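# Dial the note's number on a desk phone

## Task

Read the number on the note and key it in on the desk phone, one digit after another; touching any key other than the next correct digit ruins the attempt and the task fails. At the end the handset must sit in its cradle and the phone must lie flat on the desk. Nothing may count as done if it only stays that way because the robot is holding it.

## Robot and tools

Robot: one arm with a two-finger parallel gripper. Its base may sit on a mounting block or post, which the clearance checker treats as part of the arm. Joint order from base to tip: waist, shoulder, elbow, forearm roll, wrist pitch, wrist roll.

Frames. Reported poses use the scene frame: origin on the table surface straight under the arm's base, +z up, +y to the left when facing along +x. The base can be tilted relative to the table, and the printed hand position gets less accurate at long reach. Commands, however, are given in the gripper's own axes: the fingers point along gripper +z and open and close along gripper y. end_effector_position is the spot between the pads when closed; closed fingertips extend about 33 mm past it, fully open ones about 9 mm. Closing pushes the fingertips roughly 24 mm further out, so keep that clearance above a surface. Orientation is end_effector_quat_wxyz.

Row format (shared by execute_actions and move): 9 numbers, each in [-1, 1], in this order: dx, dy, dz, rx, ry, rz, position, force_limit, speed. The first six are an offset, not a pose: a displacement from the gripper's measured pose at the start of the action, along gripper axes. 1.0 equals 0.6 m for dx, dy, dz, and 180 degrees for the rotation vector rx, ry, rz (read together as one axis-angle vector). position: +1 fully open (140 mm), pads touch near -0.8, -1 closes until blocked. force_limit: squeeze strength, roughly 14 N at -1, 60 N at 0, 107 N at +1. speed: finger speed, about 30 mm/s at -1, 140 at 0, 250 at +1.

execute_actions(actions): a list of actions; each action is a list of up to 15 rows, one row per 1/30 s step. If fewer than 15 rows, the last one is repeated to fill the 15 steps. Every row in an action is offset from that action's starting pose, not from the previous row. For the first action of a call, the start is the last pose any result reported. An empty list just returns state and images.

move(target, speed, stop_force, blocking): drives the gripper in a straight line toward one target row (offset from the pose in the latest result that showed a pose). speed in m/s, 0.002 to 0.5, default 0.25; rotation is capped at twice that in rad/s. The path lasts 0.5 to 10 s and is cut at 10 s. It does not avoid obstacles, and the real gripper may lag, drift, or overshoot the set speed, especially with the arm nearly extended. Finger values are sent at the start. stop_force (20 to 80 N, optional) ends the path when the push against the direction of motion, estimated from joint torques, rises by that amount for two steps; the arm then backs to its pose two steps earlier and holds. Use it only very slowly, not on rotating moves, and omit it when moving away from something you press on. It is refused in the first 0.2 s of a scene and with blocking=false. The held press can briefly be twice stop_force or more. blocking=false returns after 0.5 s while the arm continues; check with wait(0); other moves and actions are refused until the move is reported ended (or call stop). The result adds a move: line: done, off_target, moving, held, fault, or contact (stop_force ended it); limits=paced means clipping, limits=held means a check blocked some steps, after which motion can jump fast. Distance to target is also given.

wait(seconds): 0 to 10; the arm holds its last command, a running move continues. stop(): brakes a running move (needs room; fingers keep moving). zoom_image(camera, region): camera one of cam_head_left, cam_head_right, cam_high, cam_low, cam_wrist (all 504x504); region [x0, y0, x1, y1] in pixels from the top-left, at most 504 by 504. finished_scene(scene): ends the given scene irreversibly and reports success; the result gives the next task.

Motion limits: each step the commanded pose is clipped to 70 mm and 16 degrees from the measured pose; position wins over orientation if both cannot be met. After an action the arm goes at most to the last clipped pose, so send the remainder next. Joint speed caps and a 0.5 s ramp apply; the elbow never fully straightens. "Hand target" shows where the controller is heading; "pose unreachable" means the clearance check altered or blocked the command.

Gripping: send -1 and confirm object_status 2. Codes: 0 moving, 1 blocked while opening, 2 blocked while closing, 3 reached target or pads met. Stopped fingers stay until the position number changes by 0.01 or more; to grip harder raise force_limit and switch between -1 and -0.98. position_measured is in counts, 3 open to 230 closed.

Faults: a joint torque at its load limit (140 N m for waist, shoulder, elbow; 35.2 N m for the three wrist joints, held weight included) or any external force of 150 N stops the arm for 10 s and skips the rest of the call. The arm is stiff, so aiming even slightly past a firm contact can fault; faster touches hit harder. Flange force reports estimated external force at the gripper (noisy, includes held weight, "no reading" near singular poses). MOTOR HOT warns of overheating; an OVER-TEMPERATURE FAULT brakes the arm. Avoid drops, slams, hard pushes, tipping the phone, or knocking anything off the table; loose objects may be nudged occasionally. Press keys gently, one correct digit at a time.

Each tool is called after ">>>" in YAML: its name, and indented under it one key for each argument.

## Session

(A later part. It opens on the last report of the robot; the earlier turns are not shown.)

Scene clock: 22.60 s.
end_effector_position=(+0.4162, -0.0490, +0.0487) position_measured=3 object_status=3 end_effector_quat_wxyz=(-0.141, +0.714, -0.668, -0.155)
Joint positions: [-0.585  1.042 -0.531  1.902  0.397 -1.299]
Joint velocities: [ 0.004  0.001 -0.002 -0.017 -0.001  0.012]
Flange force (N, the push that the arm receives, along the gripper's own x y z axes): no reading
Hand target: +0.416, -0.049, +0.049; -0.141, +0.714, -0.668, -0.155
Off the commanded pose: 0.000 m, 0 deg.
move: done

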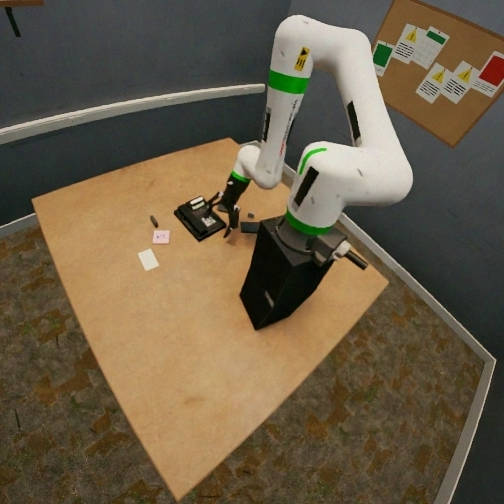

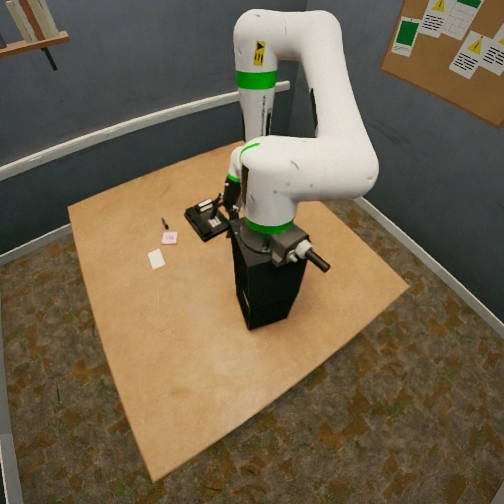

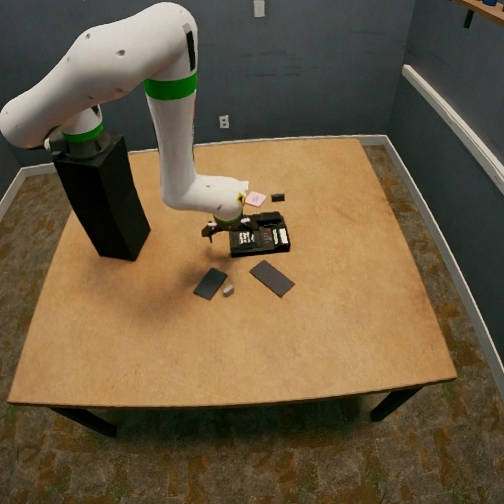

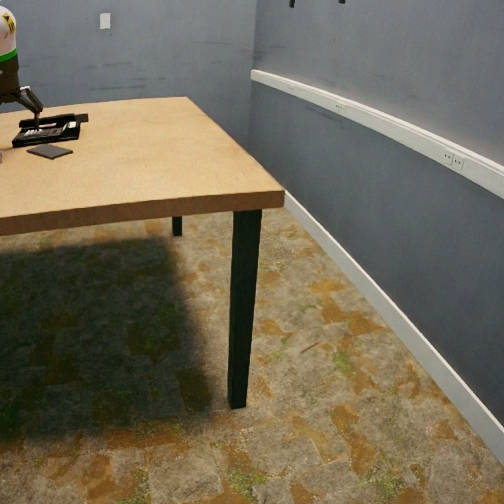

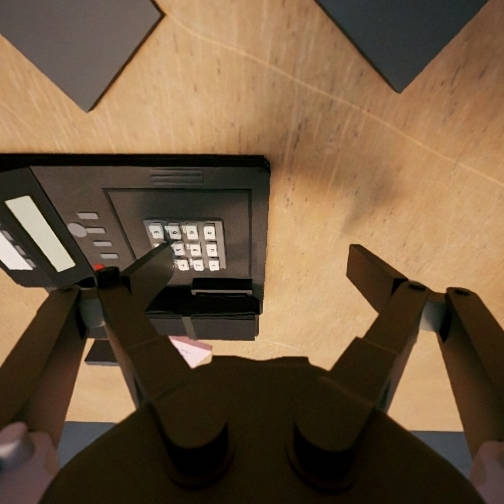

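>>> move:
  target: [0,-0.011,0.003,0,0,0,1,0,0]
  speed: 0.01

>>> zoom_image:
  camera: "cam_low"
  region: [10, 100, 70, 145]

>>> zoom_image:
  camera: "cam_wrist"
  region: [100, 170, 260, 290]

Scene clock: 24.23 s.
end_effector_position=(+0.4226, -0.0478, +0.0470) position_measured=3 object_status=3 end_effector_quat_wxyz=(-0.141, +0.714, -0.668, -0.155)
Joint positions: [-0.582  1.049 -0.512  1.924  0.401 -1.326]
Joint velocities: [-0.     0.     0.004  0.004  0.001 -0.005]
Flange force (N, the push that the arm receives, along the gripper's own x y z axes): no reading
Hand target: +0.423, -0.048, +0.047; -0.141, +0.714, -0.668, -0.155
Off the commanded pose: 0.000 m, 0 deg.
move: done

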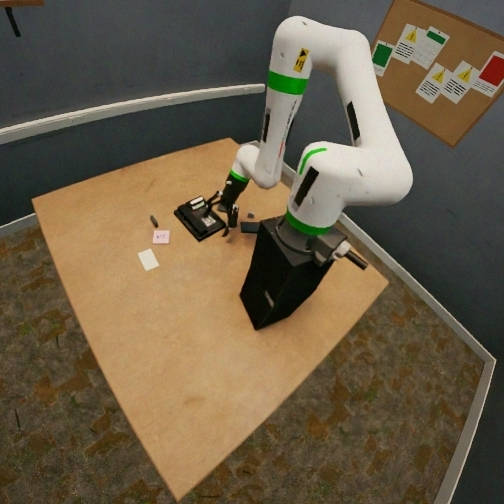

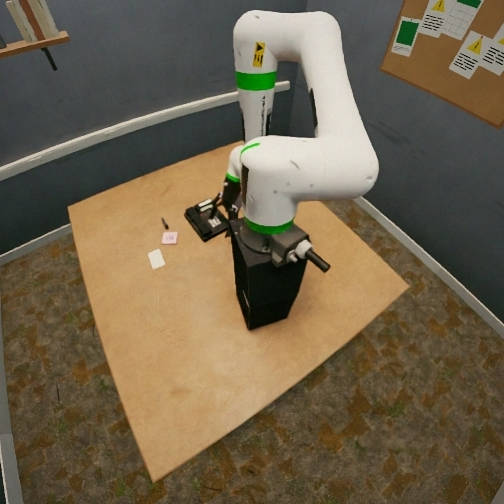

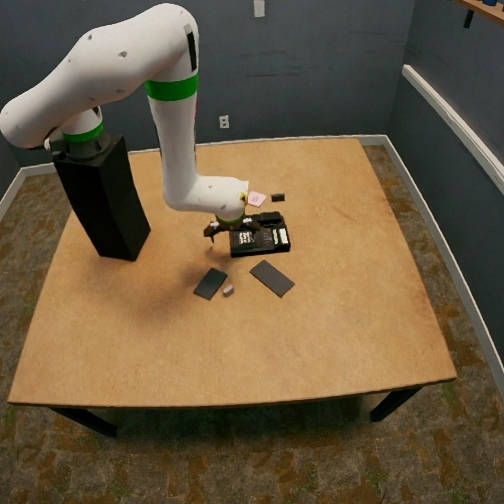

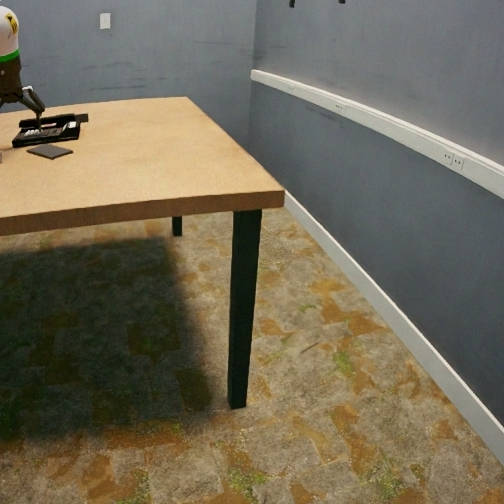

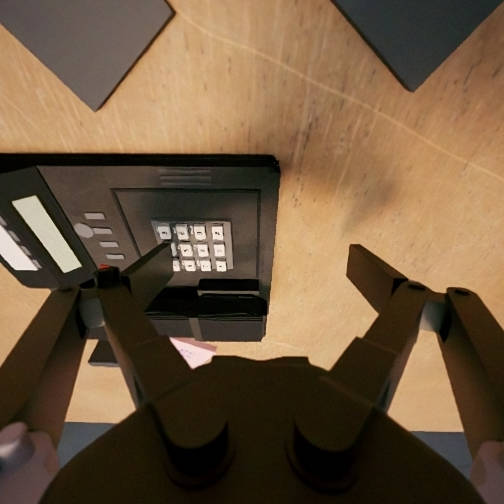

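Region (10, 100, 70, 145) of cam_low's 504x504 image, scaled by 8.400, with more detail than that image has; it fills the top 378 rows of this view, and the rest is white.

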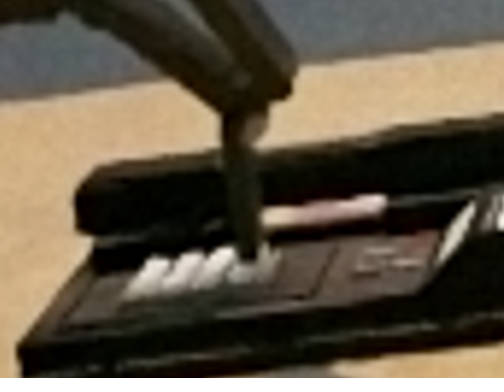

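Region (100, 170, 260, 290) of cam_wrist's 504x504 image, scaled by 3.150, with more detail than that image has; it fills the top 378 rows of this view, and the rest is white.

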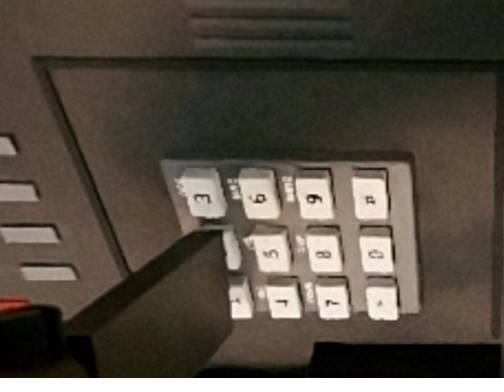

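>>> move:
  target: [-0.003,0,0.005,0,0,0,1,0,0]
  speed: 0.005

>>> zoom_image:
  camera: "cam_wrist"
  region: [0, 150, 260, 290]

Scene clock: 25.87 s.
end_effector_position=(+0.4225, -0.0449, +0.0450) position_measured=3 object_status=3 end_effector_quat_wxyz=(-0.141, +0.714, -0.668, -0.155)
Joint positions: [-0.571  1.053 -0.515  1.899  0.399 -1.312]
Joint velocities: [ 0.003  0.    -0.002 -0.004 -0.001  0.003]
Flange force (N, the push that the arm receives, along the gripper's own x y z axes): no reading
Hand target: +0.422, -0.045, +0.045; -0.141, +0.714, -0.668, -0.155
Off the commanded pose: 0.000 m, 0 deg.
move: done

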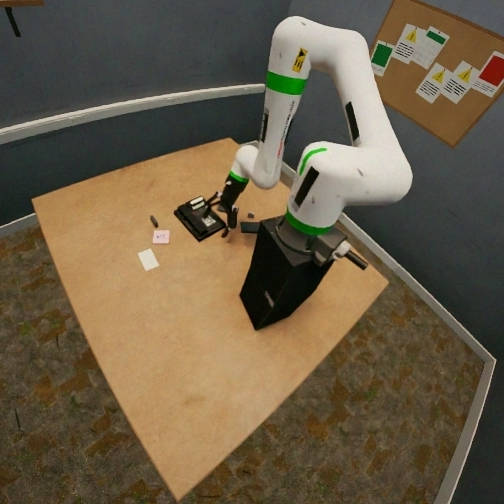

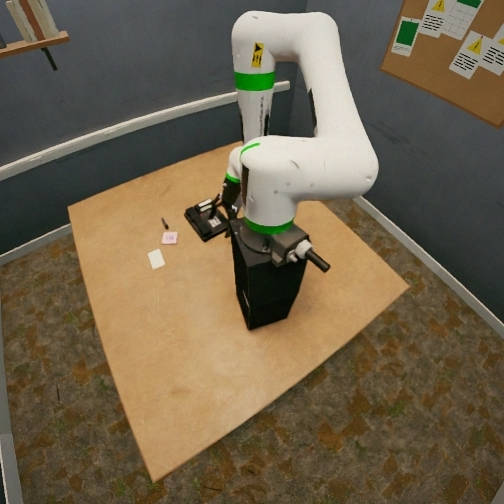

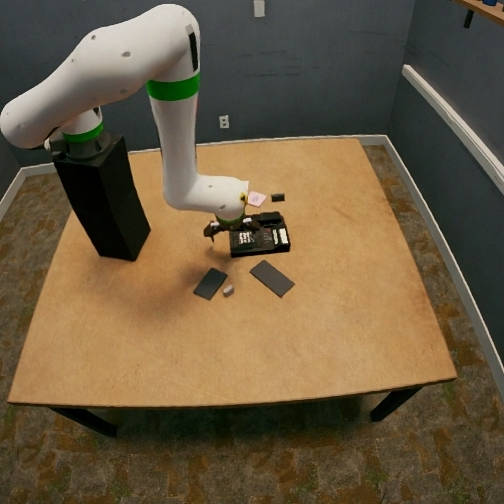

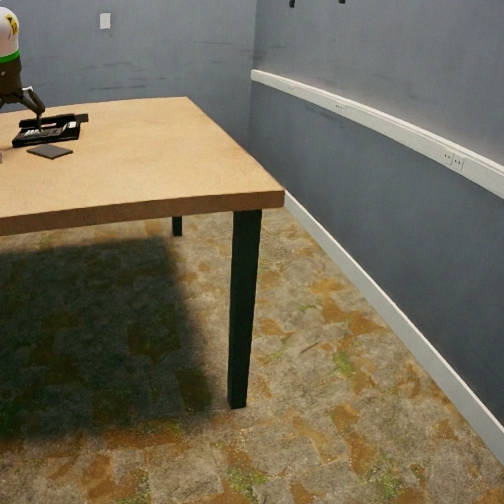

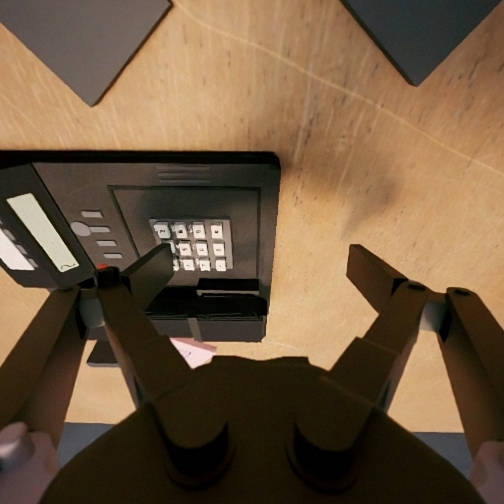

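Region (0, 150, 260, 290) of cam_wrist's 504x504 image, scaled by 1.938, with more detail than that image has; it fills the top 271 rows of this view, and the rest is white.

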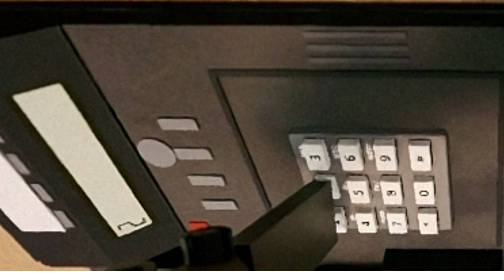

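>>> execute_actions:
  actions:
    - [[-0.0027,0,-0.006,0,0,0,1,0,0]]
    - [[-0.0243,0.045,0.011,0,0,0,1,0,0]]
    - []

>>> zoom_image:
  camera: "cam_wrist"
  region: [100, 170, 260, 290]

Scene clock: 27.67 s.
end_effector_position=(+0.3945, -0.0308, +0.0491) position_measured=3 object_status=3 end_effector_quat_wxyz=(-0.140, +0.714, -0.668, -0.157)
Joint positions: [-0.513  1.029 -0.607  1.689  0.386 -1.145]
Joint velocities: [ 0.067 -0.01  -0.039 -0.235  0.011  0.168]
Flange force (N, the push that the arm receives, along the gripper's own x y z axes): no reading
Flange force at the end of the 1st action (N, along the gripper's axes at the end of the call): no reading
Hand target: +0.395, -0.031, +0.049; -0.141, +0.714, -0.668, -0.156
Off the commanded pose: 0.000 m, 0 deg.

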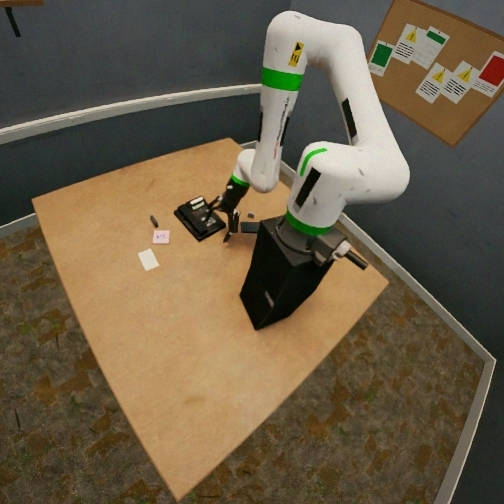

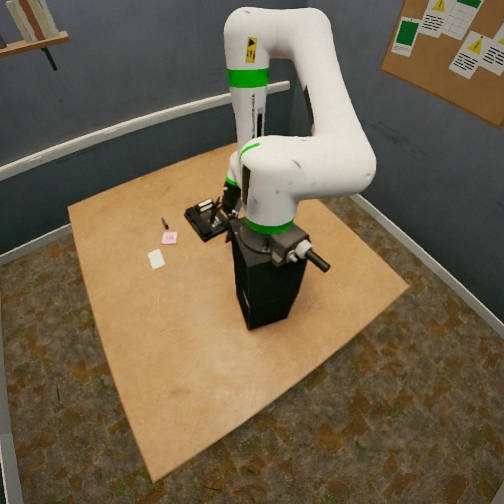

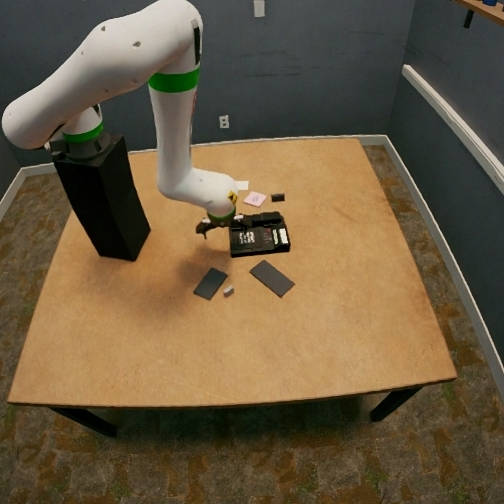

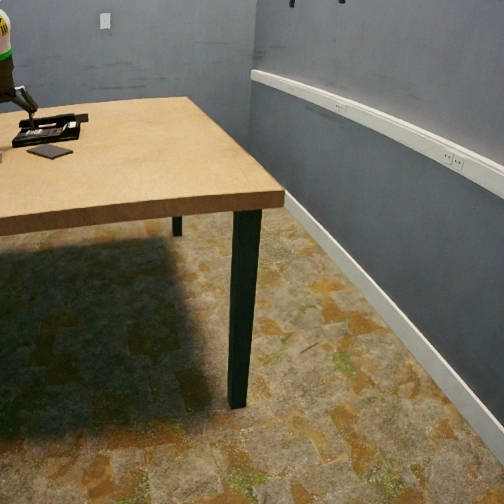

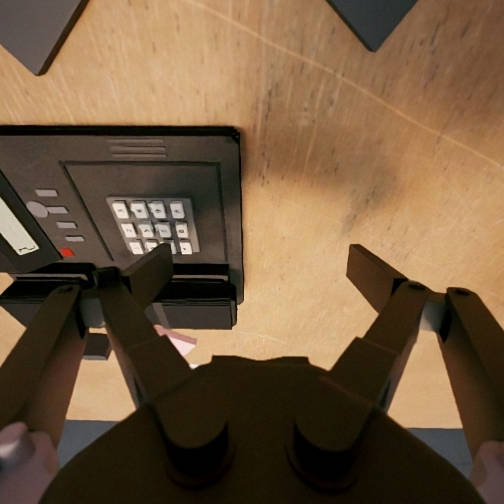

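Region (100, 170, 260, 290) of cam_wrist's 504x504 image, scaled by 3.150, with more detail than that image has; it fills the top 378 rows of this view, and the rest is white.

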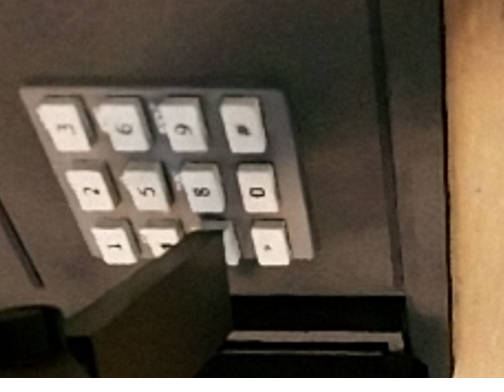

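>>> execute_actions:
  actions:
    - [[0.0014,0,0.003,0,0,0,1,0,0]]
    - [[0.0014,0,0.003,0,0,0,1,0,0]]
    - [[-0.0027,0,-0.006,0,0,0,1,0,0]]
    - [[0,-0.045,0,0,0,0,1,0,0]]
    - [[0,0,0,0,0,0,1,0,0]]

>>> zoom_image:
  camera: "cam_wrist"
  region: [0, 150, 260, 290]

Scene clock: 30.77 s.
end_effector_position=(+0.4212, -0.0291, +0.0487) position_measured=3 object_status=3 end_effector_quat_wxyz=(-0.140, +0.714, -0.668, -0.157)
Joint positions: [-0.524  1.039 -0.542  1.828  0.395 -1.285]
Joint velocities: [ 0.001 -0.001  0.    -0.001  0.     0.   ]
Flange force (N, the push that the arm receives, along the gripper's own x y z axes): no reading
Flange force at the end of the 1st action (N, along the gripper's axes at the end of the call): no reading
Flange force at the end of the 2nd action (N, along the gripper's axes at the end of the call): no reading
Flange force at the end of the 3rd action (N, along the gripper's axes at the end of the call): no reading
Flange force at the end of the 4th action (N, along the gripper's axes at the end of the call): no reading
Hand target: +0.421, -0.029, +0.049; -0.140, +0.714, -0.668, -0.157
Off the commanded pose: 0.000 m, 0 deg.

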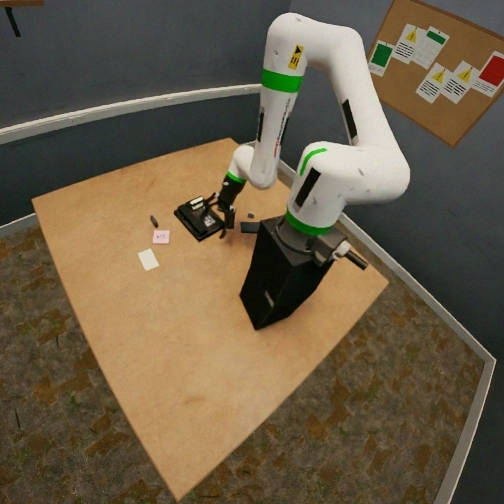

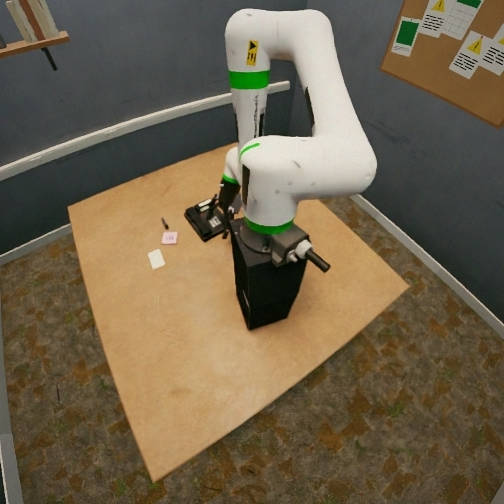

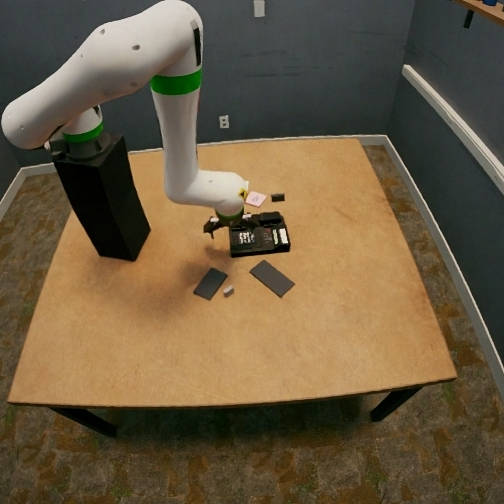

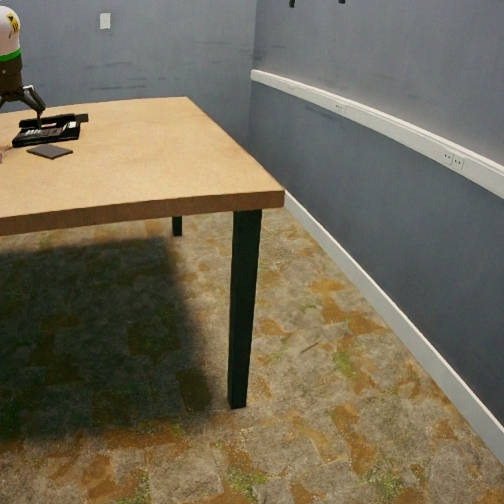

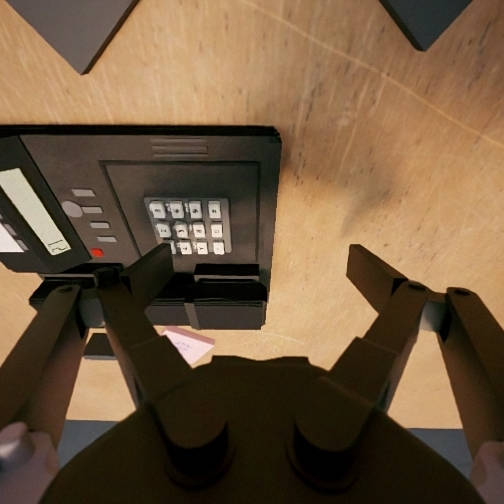

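Region (0, 150, 260, 290) of cam_wrist's 504x504 image, scaled by 1.938, with more detail than that image has; it fills the top 271 rows of this view, and the rest is white.

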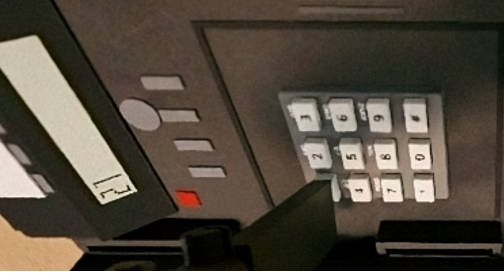

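27. Press 1, go to 6.

>>> execute_actions:
  actions:
    - [[0.0014,0,0.003,0,0,0,1,0,0]]
    - [[0.0012,0,0.0027,0,0,0,1,0,0]]
    - [[-0.0027,0,-0.006,0,0,0,1,0,0]]
    - [[0.012,0.006,-0.0055,0,0,0,1,0,0],[0.012,0.006,-0.0055,0,0,0,1,0,0],[0.012,0.006,-0.0055,0,0,0,1,0,0],[0.024,0.011,-0.011,0,0,0,1,0,0],[0.024,0.011,-0.011,0,0,0,1,0,0],[0.024,0.011,-0.011,0,0,0,1,0,0],[0.036,0.017,-0.0165,0,0,0,1,0,0],[0.036,0.017,-0.0165,0,0,0,1,0,0],[0.036,0.017,-0.0165,0,0,0,1,0,0],[0.0486,0.0225,-0.022,0,0,0,1,0,0]]
    - []

>>> wait:
  seconds: 0.3

>>> zoom_image:
  camera: "cam_wrist"
  region: [0, 190, 260, 330]

Scene clock: 33.57 s.
end_effector_position=(+0.4098, -0.0613, +0.0489) position_measured=3 object_status=3 end_effector_quat_wxyz=(-0.140, +0.714, -0.668, -0.155)
Joint positions: [-0.624  1.043 -0.529  1.943  0.396 -1.302]
Joint velocities: [-0.099  0.016  0.051  0.233  0.024 -0.136]
Flange force (N, the push that the arm receives, along the gripper's own x y z axes): no reading
Flange force at the end of the 1st action (N, along the gripper's axes at the end of the call): no reading
Flange force at the end of the 2nd action (N, along the gripper's axes at the end of the call): no reading
Flange force at the end of the 3rd action (N, along the gripper's axes at the end of the call): no reading
Hand target: +0.410, -0.062, +0.049; -0.140, +0.714, -0.668, -0.156
Off the commanded pose: 0.001 m, 0 deg.

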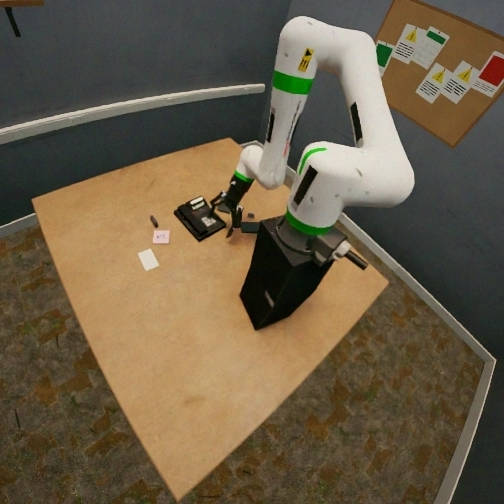

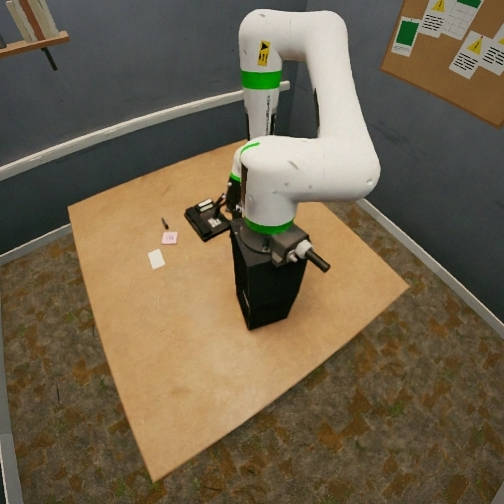

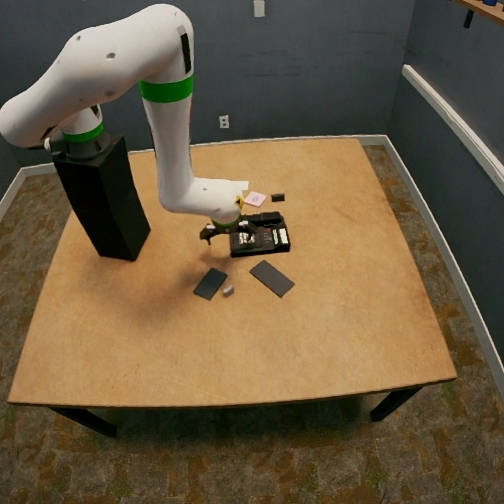

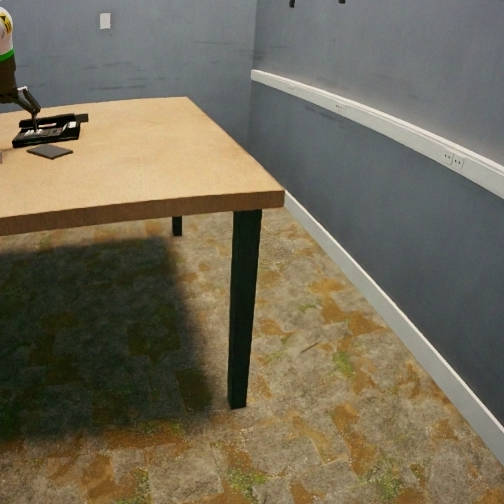

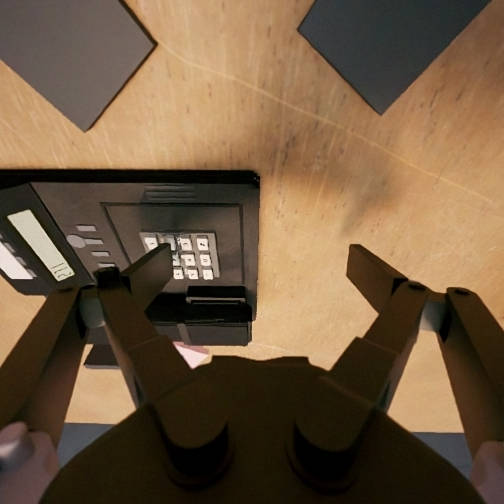

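Scene clock: 33.87 s.
end_effector_position=(+0.4095, -0.0622, +0.0490) position_measured=3 object_status=3 end_effector_quat_wxyz=(-0.140, +0.714, -0.668, -0.156)
Joint positions: [-0.631  1.044 -0.525  1.962  0.398 -1.314]
Joint velocities: [ 0.001 -0.001 -0.001  0.002  0.    -0.001]
Flange force (N, the push that the arm receives, along the gripper's own x y z axes): no reading
Hand target: +0.410, -0.062, +0.049; -0.140, +0.714, -0.668, -0.156
Off the commanded pose: 0.000 m, 0 deg.
wait: 0.30 s; at rest by 0.17 s

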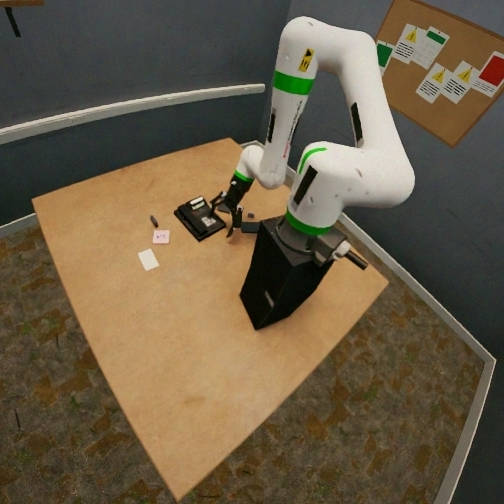

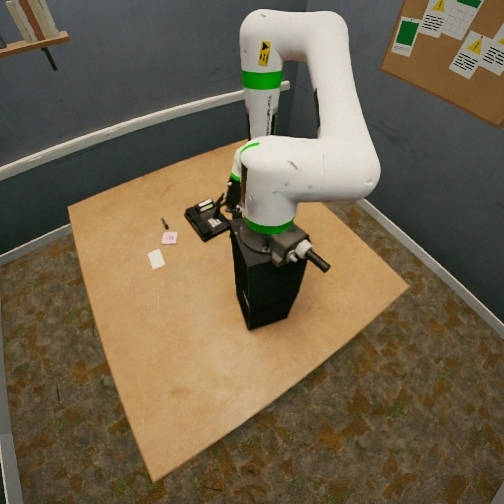

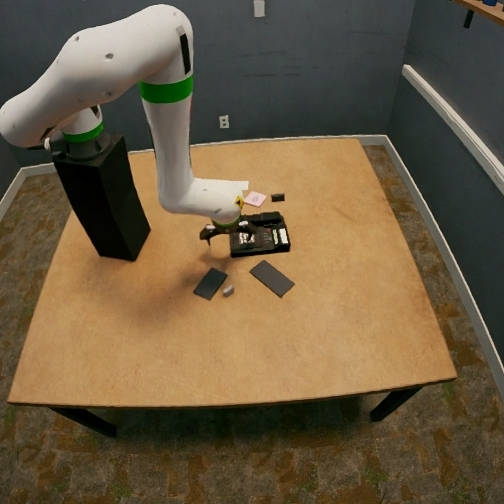

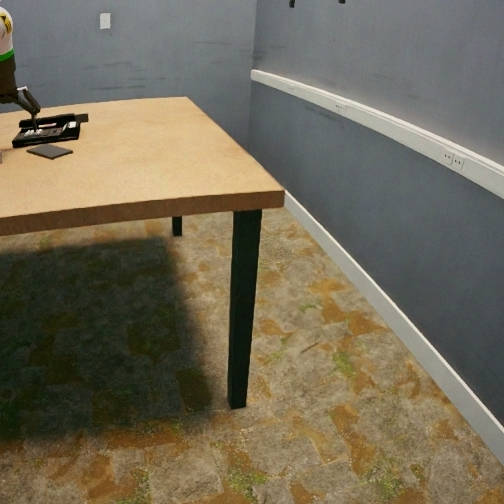

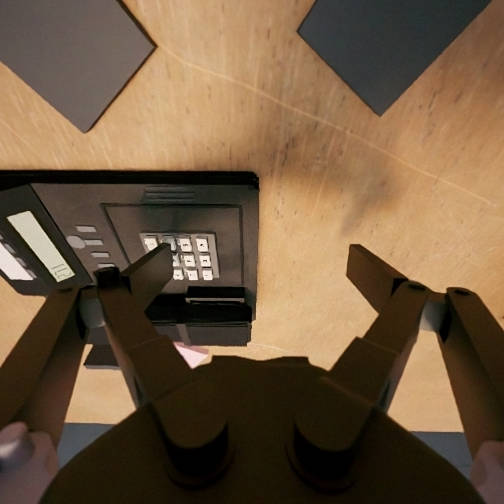

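Region (0, 190, 260, 330) of cam_wrist's 504x504 image, scaled by 1.938, with more detail than that image has; it fills the top 271 rows of this view, and the rest is white.

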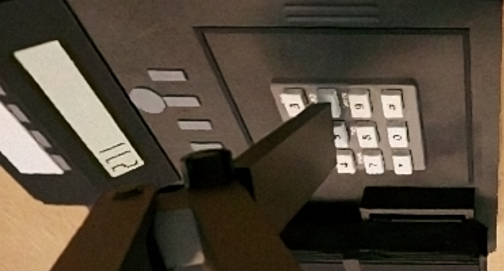

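>>> execute_actions:
  actions:
    - [[0,0,0.0037,0,0,0,1,0,0]]
    - [[0.0014,0,0.003,0,0,0,1,0,0]]
    - [[-0.0027,0,-0.006,0,0,0,1,0,0]]
    - [[-0.0243,0.0225,0.011,0,0,0,1,0,0]]
    - [[0,0,0,0,0,0,1,0,0]]

>>> zoom_image:
  camera: "cam_wrist"
  region: [0, 170, 260, 310]

Scene clock: 37.07 s.
end_effector_position=(+0.3952, -0.0462, +0.0491) position_measured=3 object_status=3 end_effector_quat_wxyz=(-0.140, +0.714, -0.668, -0.157)
Joint positions: [-0.569  1.032 -0.587  1.784  0.385 -1.188]
Joint velocities: [-0.     0.    -0.002  0.001 -0.001 -0.   ]
Flange force (N, the push that the arm receives, along the gripper's own x y z axes): no reading
Flange force at the end of the 1st action (N, along the gripper's axes at the end of the call): no reading
Flange force at the end of the 2nd action (N, along the gripper's axes at the end of the call): no reading
Flange force at the end of the 3rd action (N, along the gripper's axes at the end of the call): no reading
Flange force at the end of the 4th action (N, along the gripper's axes at the end of the call): no reading
Hand target: +0.395, -0.046, +0.049; -0.140, +0.714, -0.668, -0.157
Off the commanded pose: 0.000 m, 0 deg.

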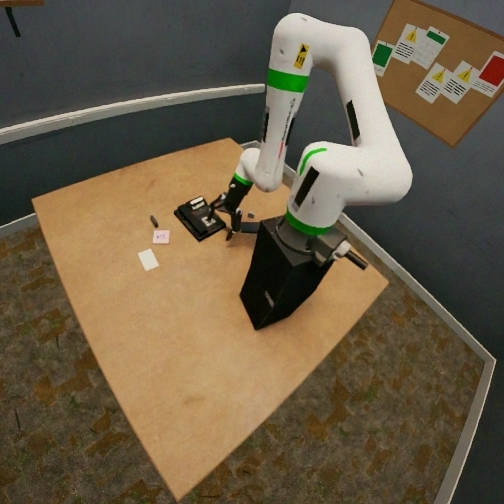

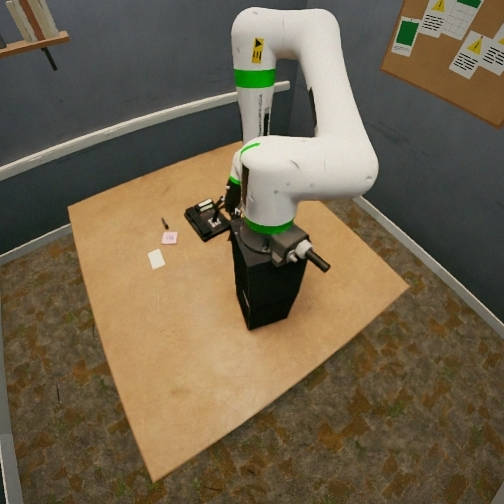

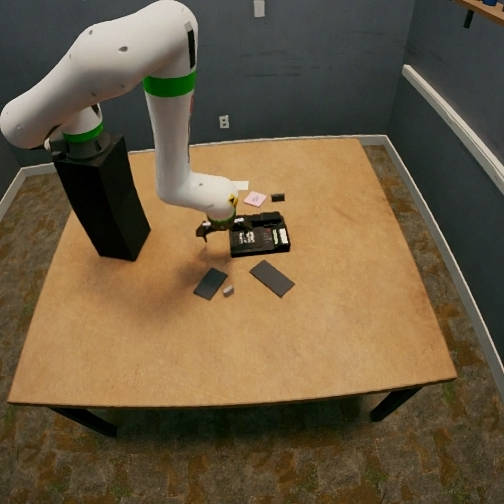

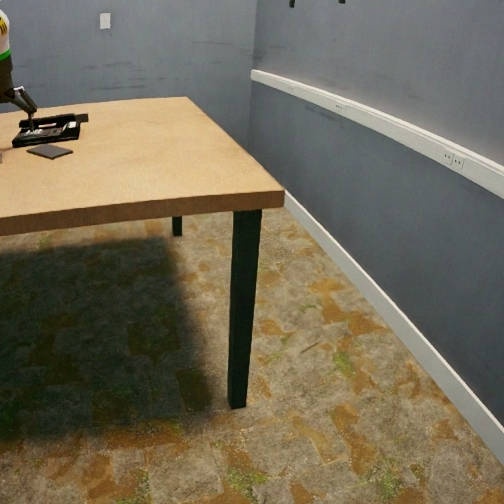

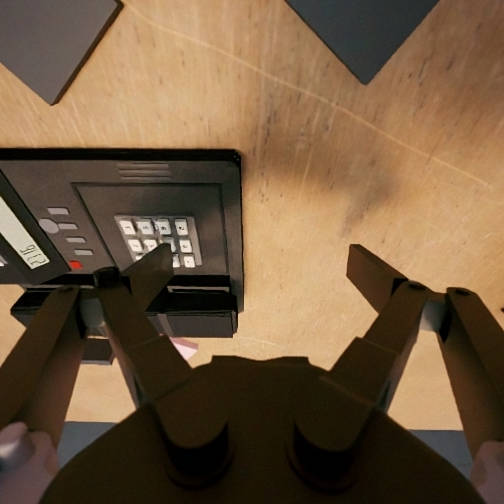

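Region (0, 170, 260, 310) of cam_wrist's 504x504 image, scaled by 1.938, with more detail than that image has; it fills the top 271 rows of this view, and the rest is white.

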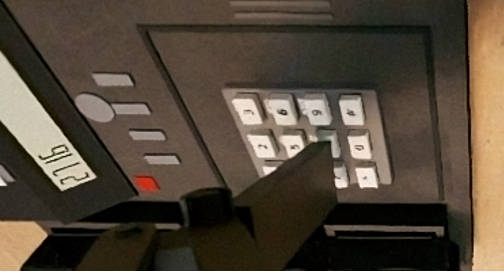

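8, then 7 once.

>>> execute_actions:
  actions:
    - [[0,0,0.0037,0,0,0,1,0,0]]
    - [[0.0014,0,0.003,0,0,0,1,0,0]]
    - [[-0.0027,0,-0.006,0,0,0,1,0,0]]
    - [[-0.0235,0,0.0106,0,0,0,1,0,0]]
    - [[0,0,0,0,0,0,1,0,0]]
    - [[0.0014,0,0.003,0,0,0,1,0,0]]
    - [[0.0014,0,0.003,0,0,0,1,0,0]]
    - [[-0.0027,0,-0.006,0,0,0,1,0,0]]
    - [[0,0,0,0,0,0,1,0,0]]

>>> zoom_image:
  camera: "cam_wrist"
  region: [0, 150, 260, 290]

Scene clock: 42.13 s.
end_effector_position=(+0.3943, -0.0298, +0.0491) position_measured=3 object_status=3 end_effector_quat_wxyz=(-0.140, +0.714, -0.668, -0.157)
Joint positions: [-0.508  1.029 -0.61   1.676  0.386 -1.137]
Joint velocities: [ 0.     0.001 -0.001  0.001 -0.     0.   ]
Flange force (N, the push that the arm receives, along the gripper's own x y z axes): no reading
Flange force at the end of the 5th action (N, along the gripper's axes at the end of the call): no reading
Flange force at the end of the 6th action (N, along the gripper's axes at the end of the call): no reading
Flange force at the end of the 7th action (N, along the gripper's axes at the end of the call): no reading
Flange force at the end of the 8th action (N, along the gripper's axes at the end of the call): no reading
Hand target: +0.394, -0.030, +0.049; -0.140, +0.714, -0.668, -0.157
Off the commanded pose: 0.000 m, 0 deg.

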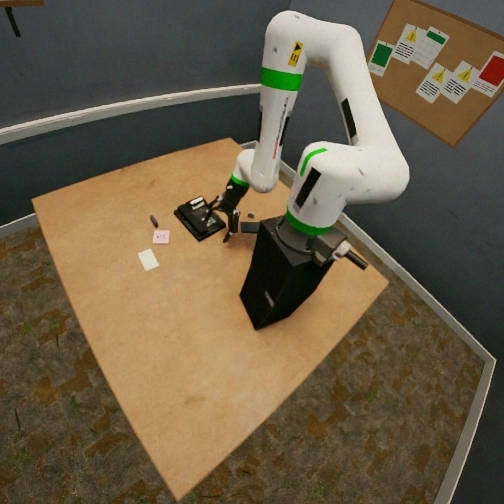

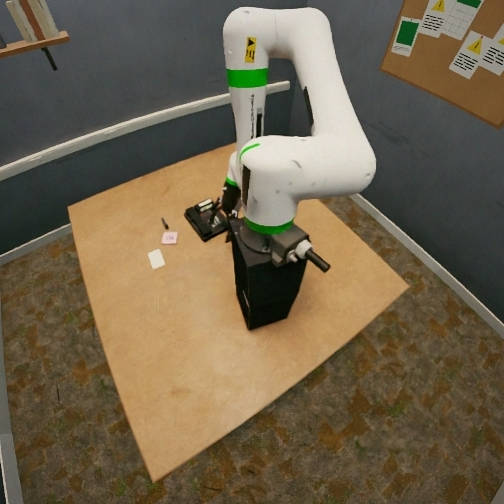

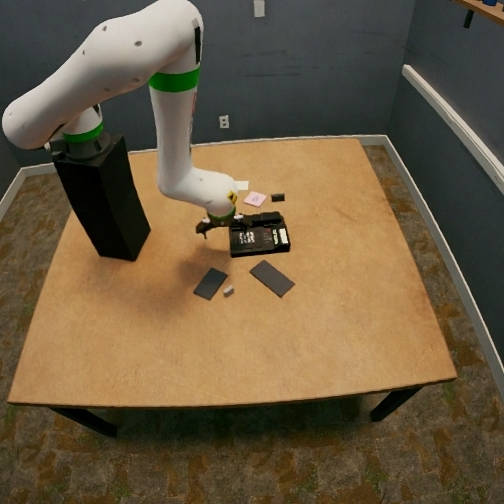

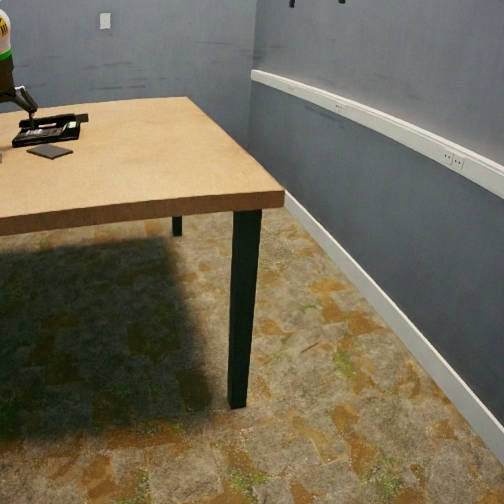

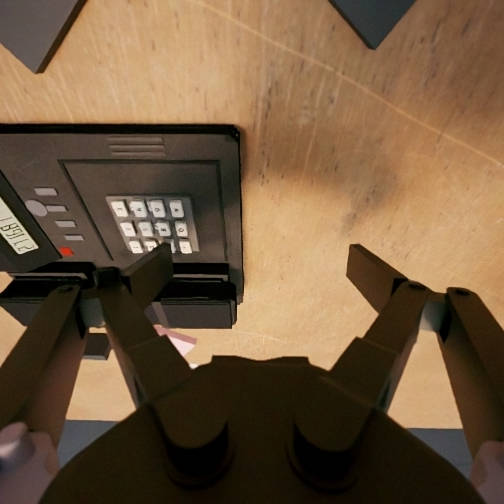

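Region (0, 150, 260, 290) of cam_wrist's 504x504 image, scaled by 1.938, with more detail than that image has; it fills the top 271 rows of this view, and the rest is white.

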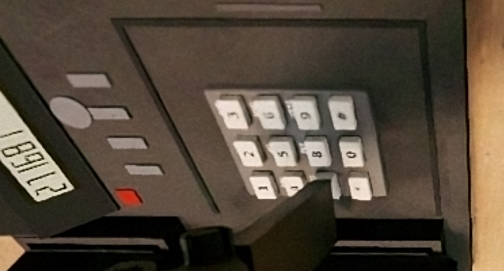

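>>> execute_actions:
  actions:
    - [[0.0014,0,0.003,0,0,0,1,0,0]]
    - [[0.0014,0,0.003,0,0,0,1,0,0]]
    - [[-0.0027,0,-0.006,0,0,0,1,0,0]]
    - [[0,-0.0225,0,0,0,0,1,0,0]]
    - [[0,0,0,0,0,0,1,0,0]]

>>> zoom_image:
  camera: "cam_wrist"
  region: [0, 150, 260, 290]

Scene clock: 45.00 s.
end_effector_position=(+0.4077, -0.0289, +0.0489) position_measured=3 object_status=3 end_effector_quat_wxyz=(-0.140, +0.714, -0.668, -0.157)
Joint positions: [-0.514  1.033 -0.578  1.748  0.389 -1.209]
Joint velocities: [ 0.    -0.    -0.001  0.002  0.     0.   ]
Flange force (N, the push that the arm receives, along the gripper's own x y z axes): no reading
Flange force at the end of the 1st action (N, along the gripper's axes at the end of the call): no reading
Flange force at the end of the 2nd action (N, along the gripper's axes at the end of the call): no reading
Flange force at the end of the 3rd action (N, along the gripper's axes at the end of the call): no reading
Flange force at the end of the 4th action (N, along the gripper's axes at the end of the call): no reading
Hand target: +0.408, -0.029, +0.049; -0.140, +0.714, -0.668, -0.157
Off the commanded pose: 0.000 m, 0 deg.

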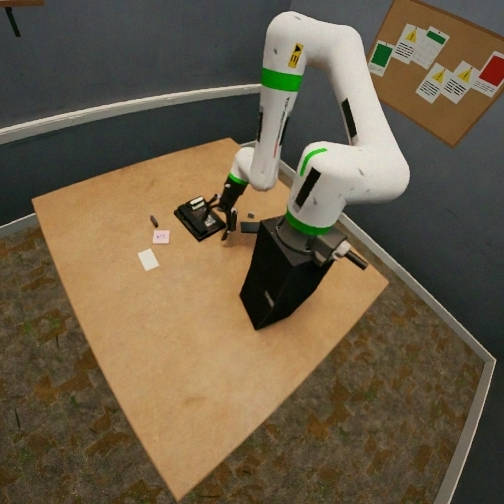

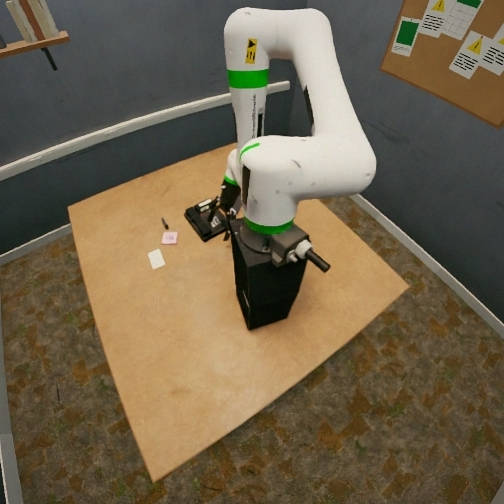

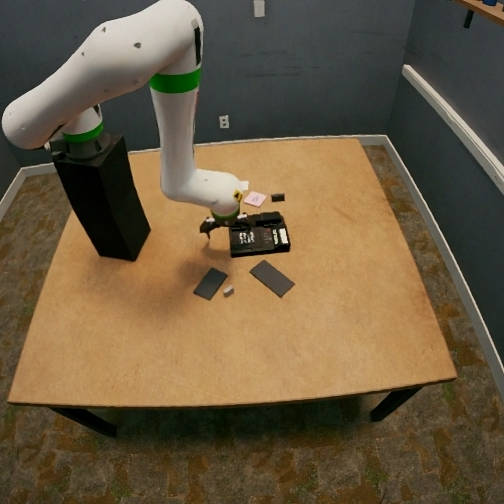

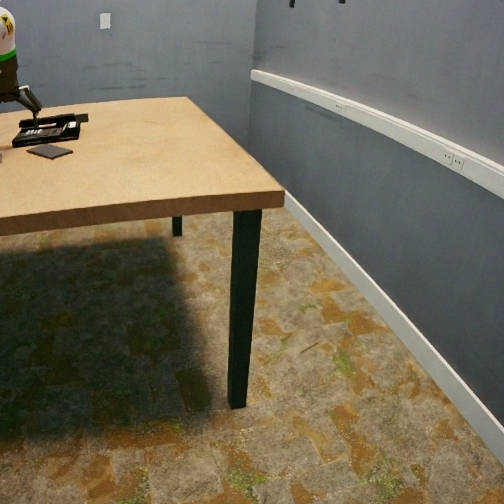

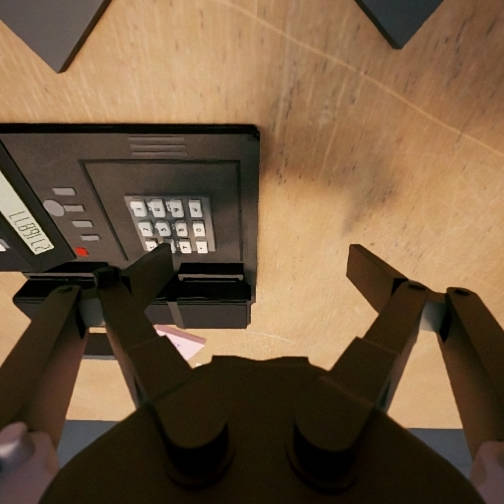

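Region (0, 150, 260, 290) of cam_wrist's 504x504 image, scaled by 1.938, with more detail than that image has; it fills the top 271 rows of this view, and the rest is white.

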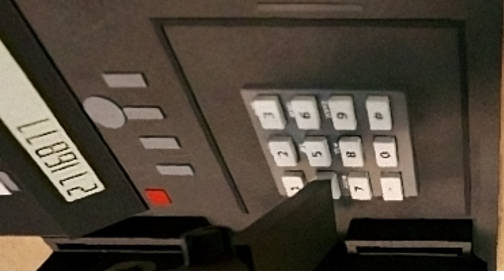

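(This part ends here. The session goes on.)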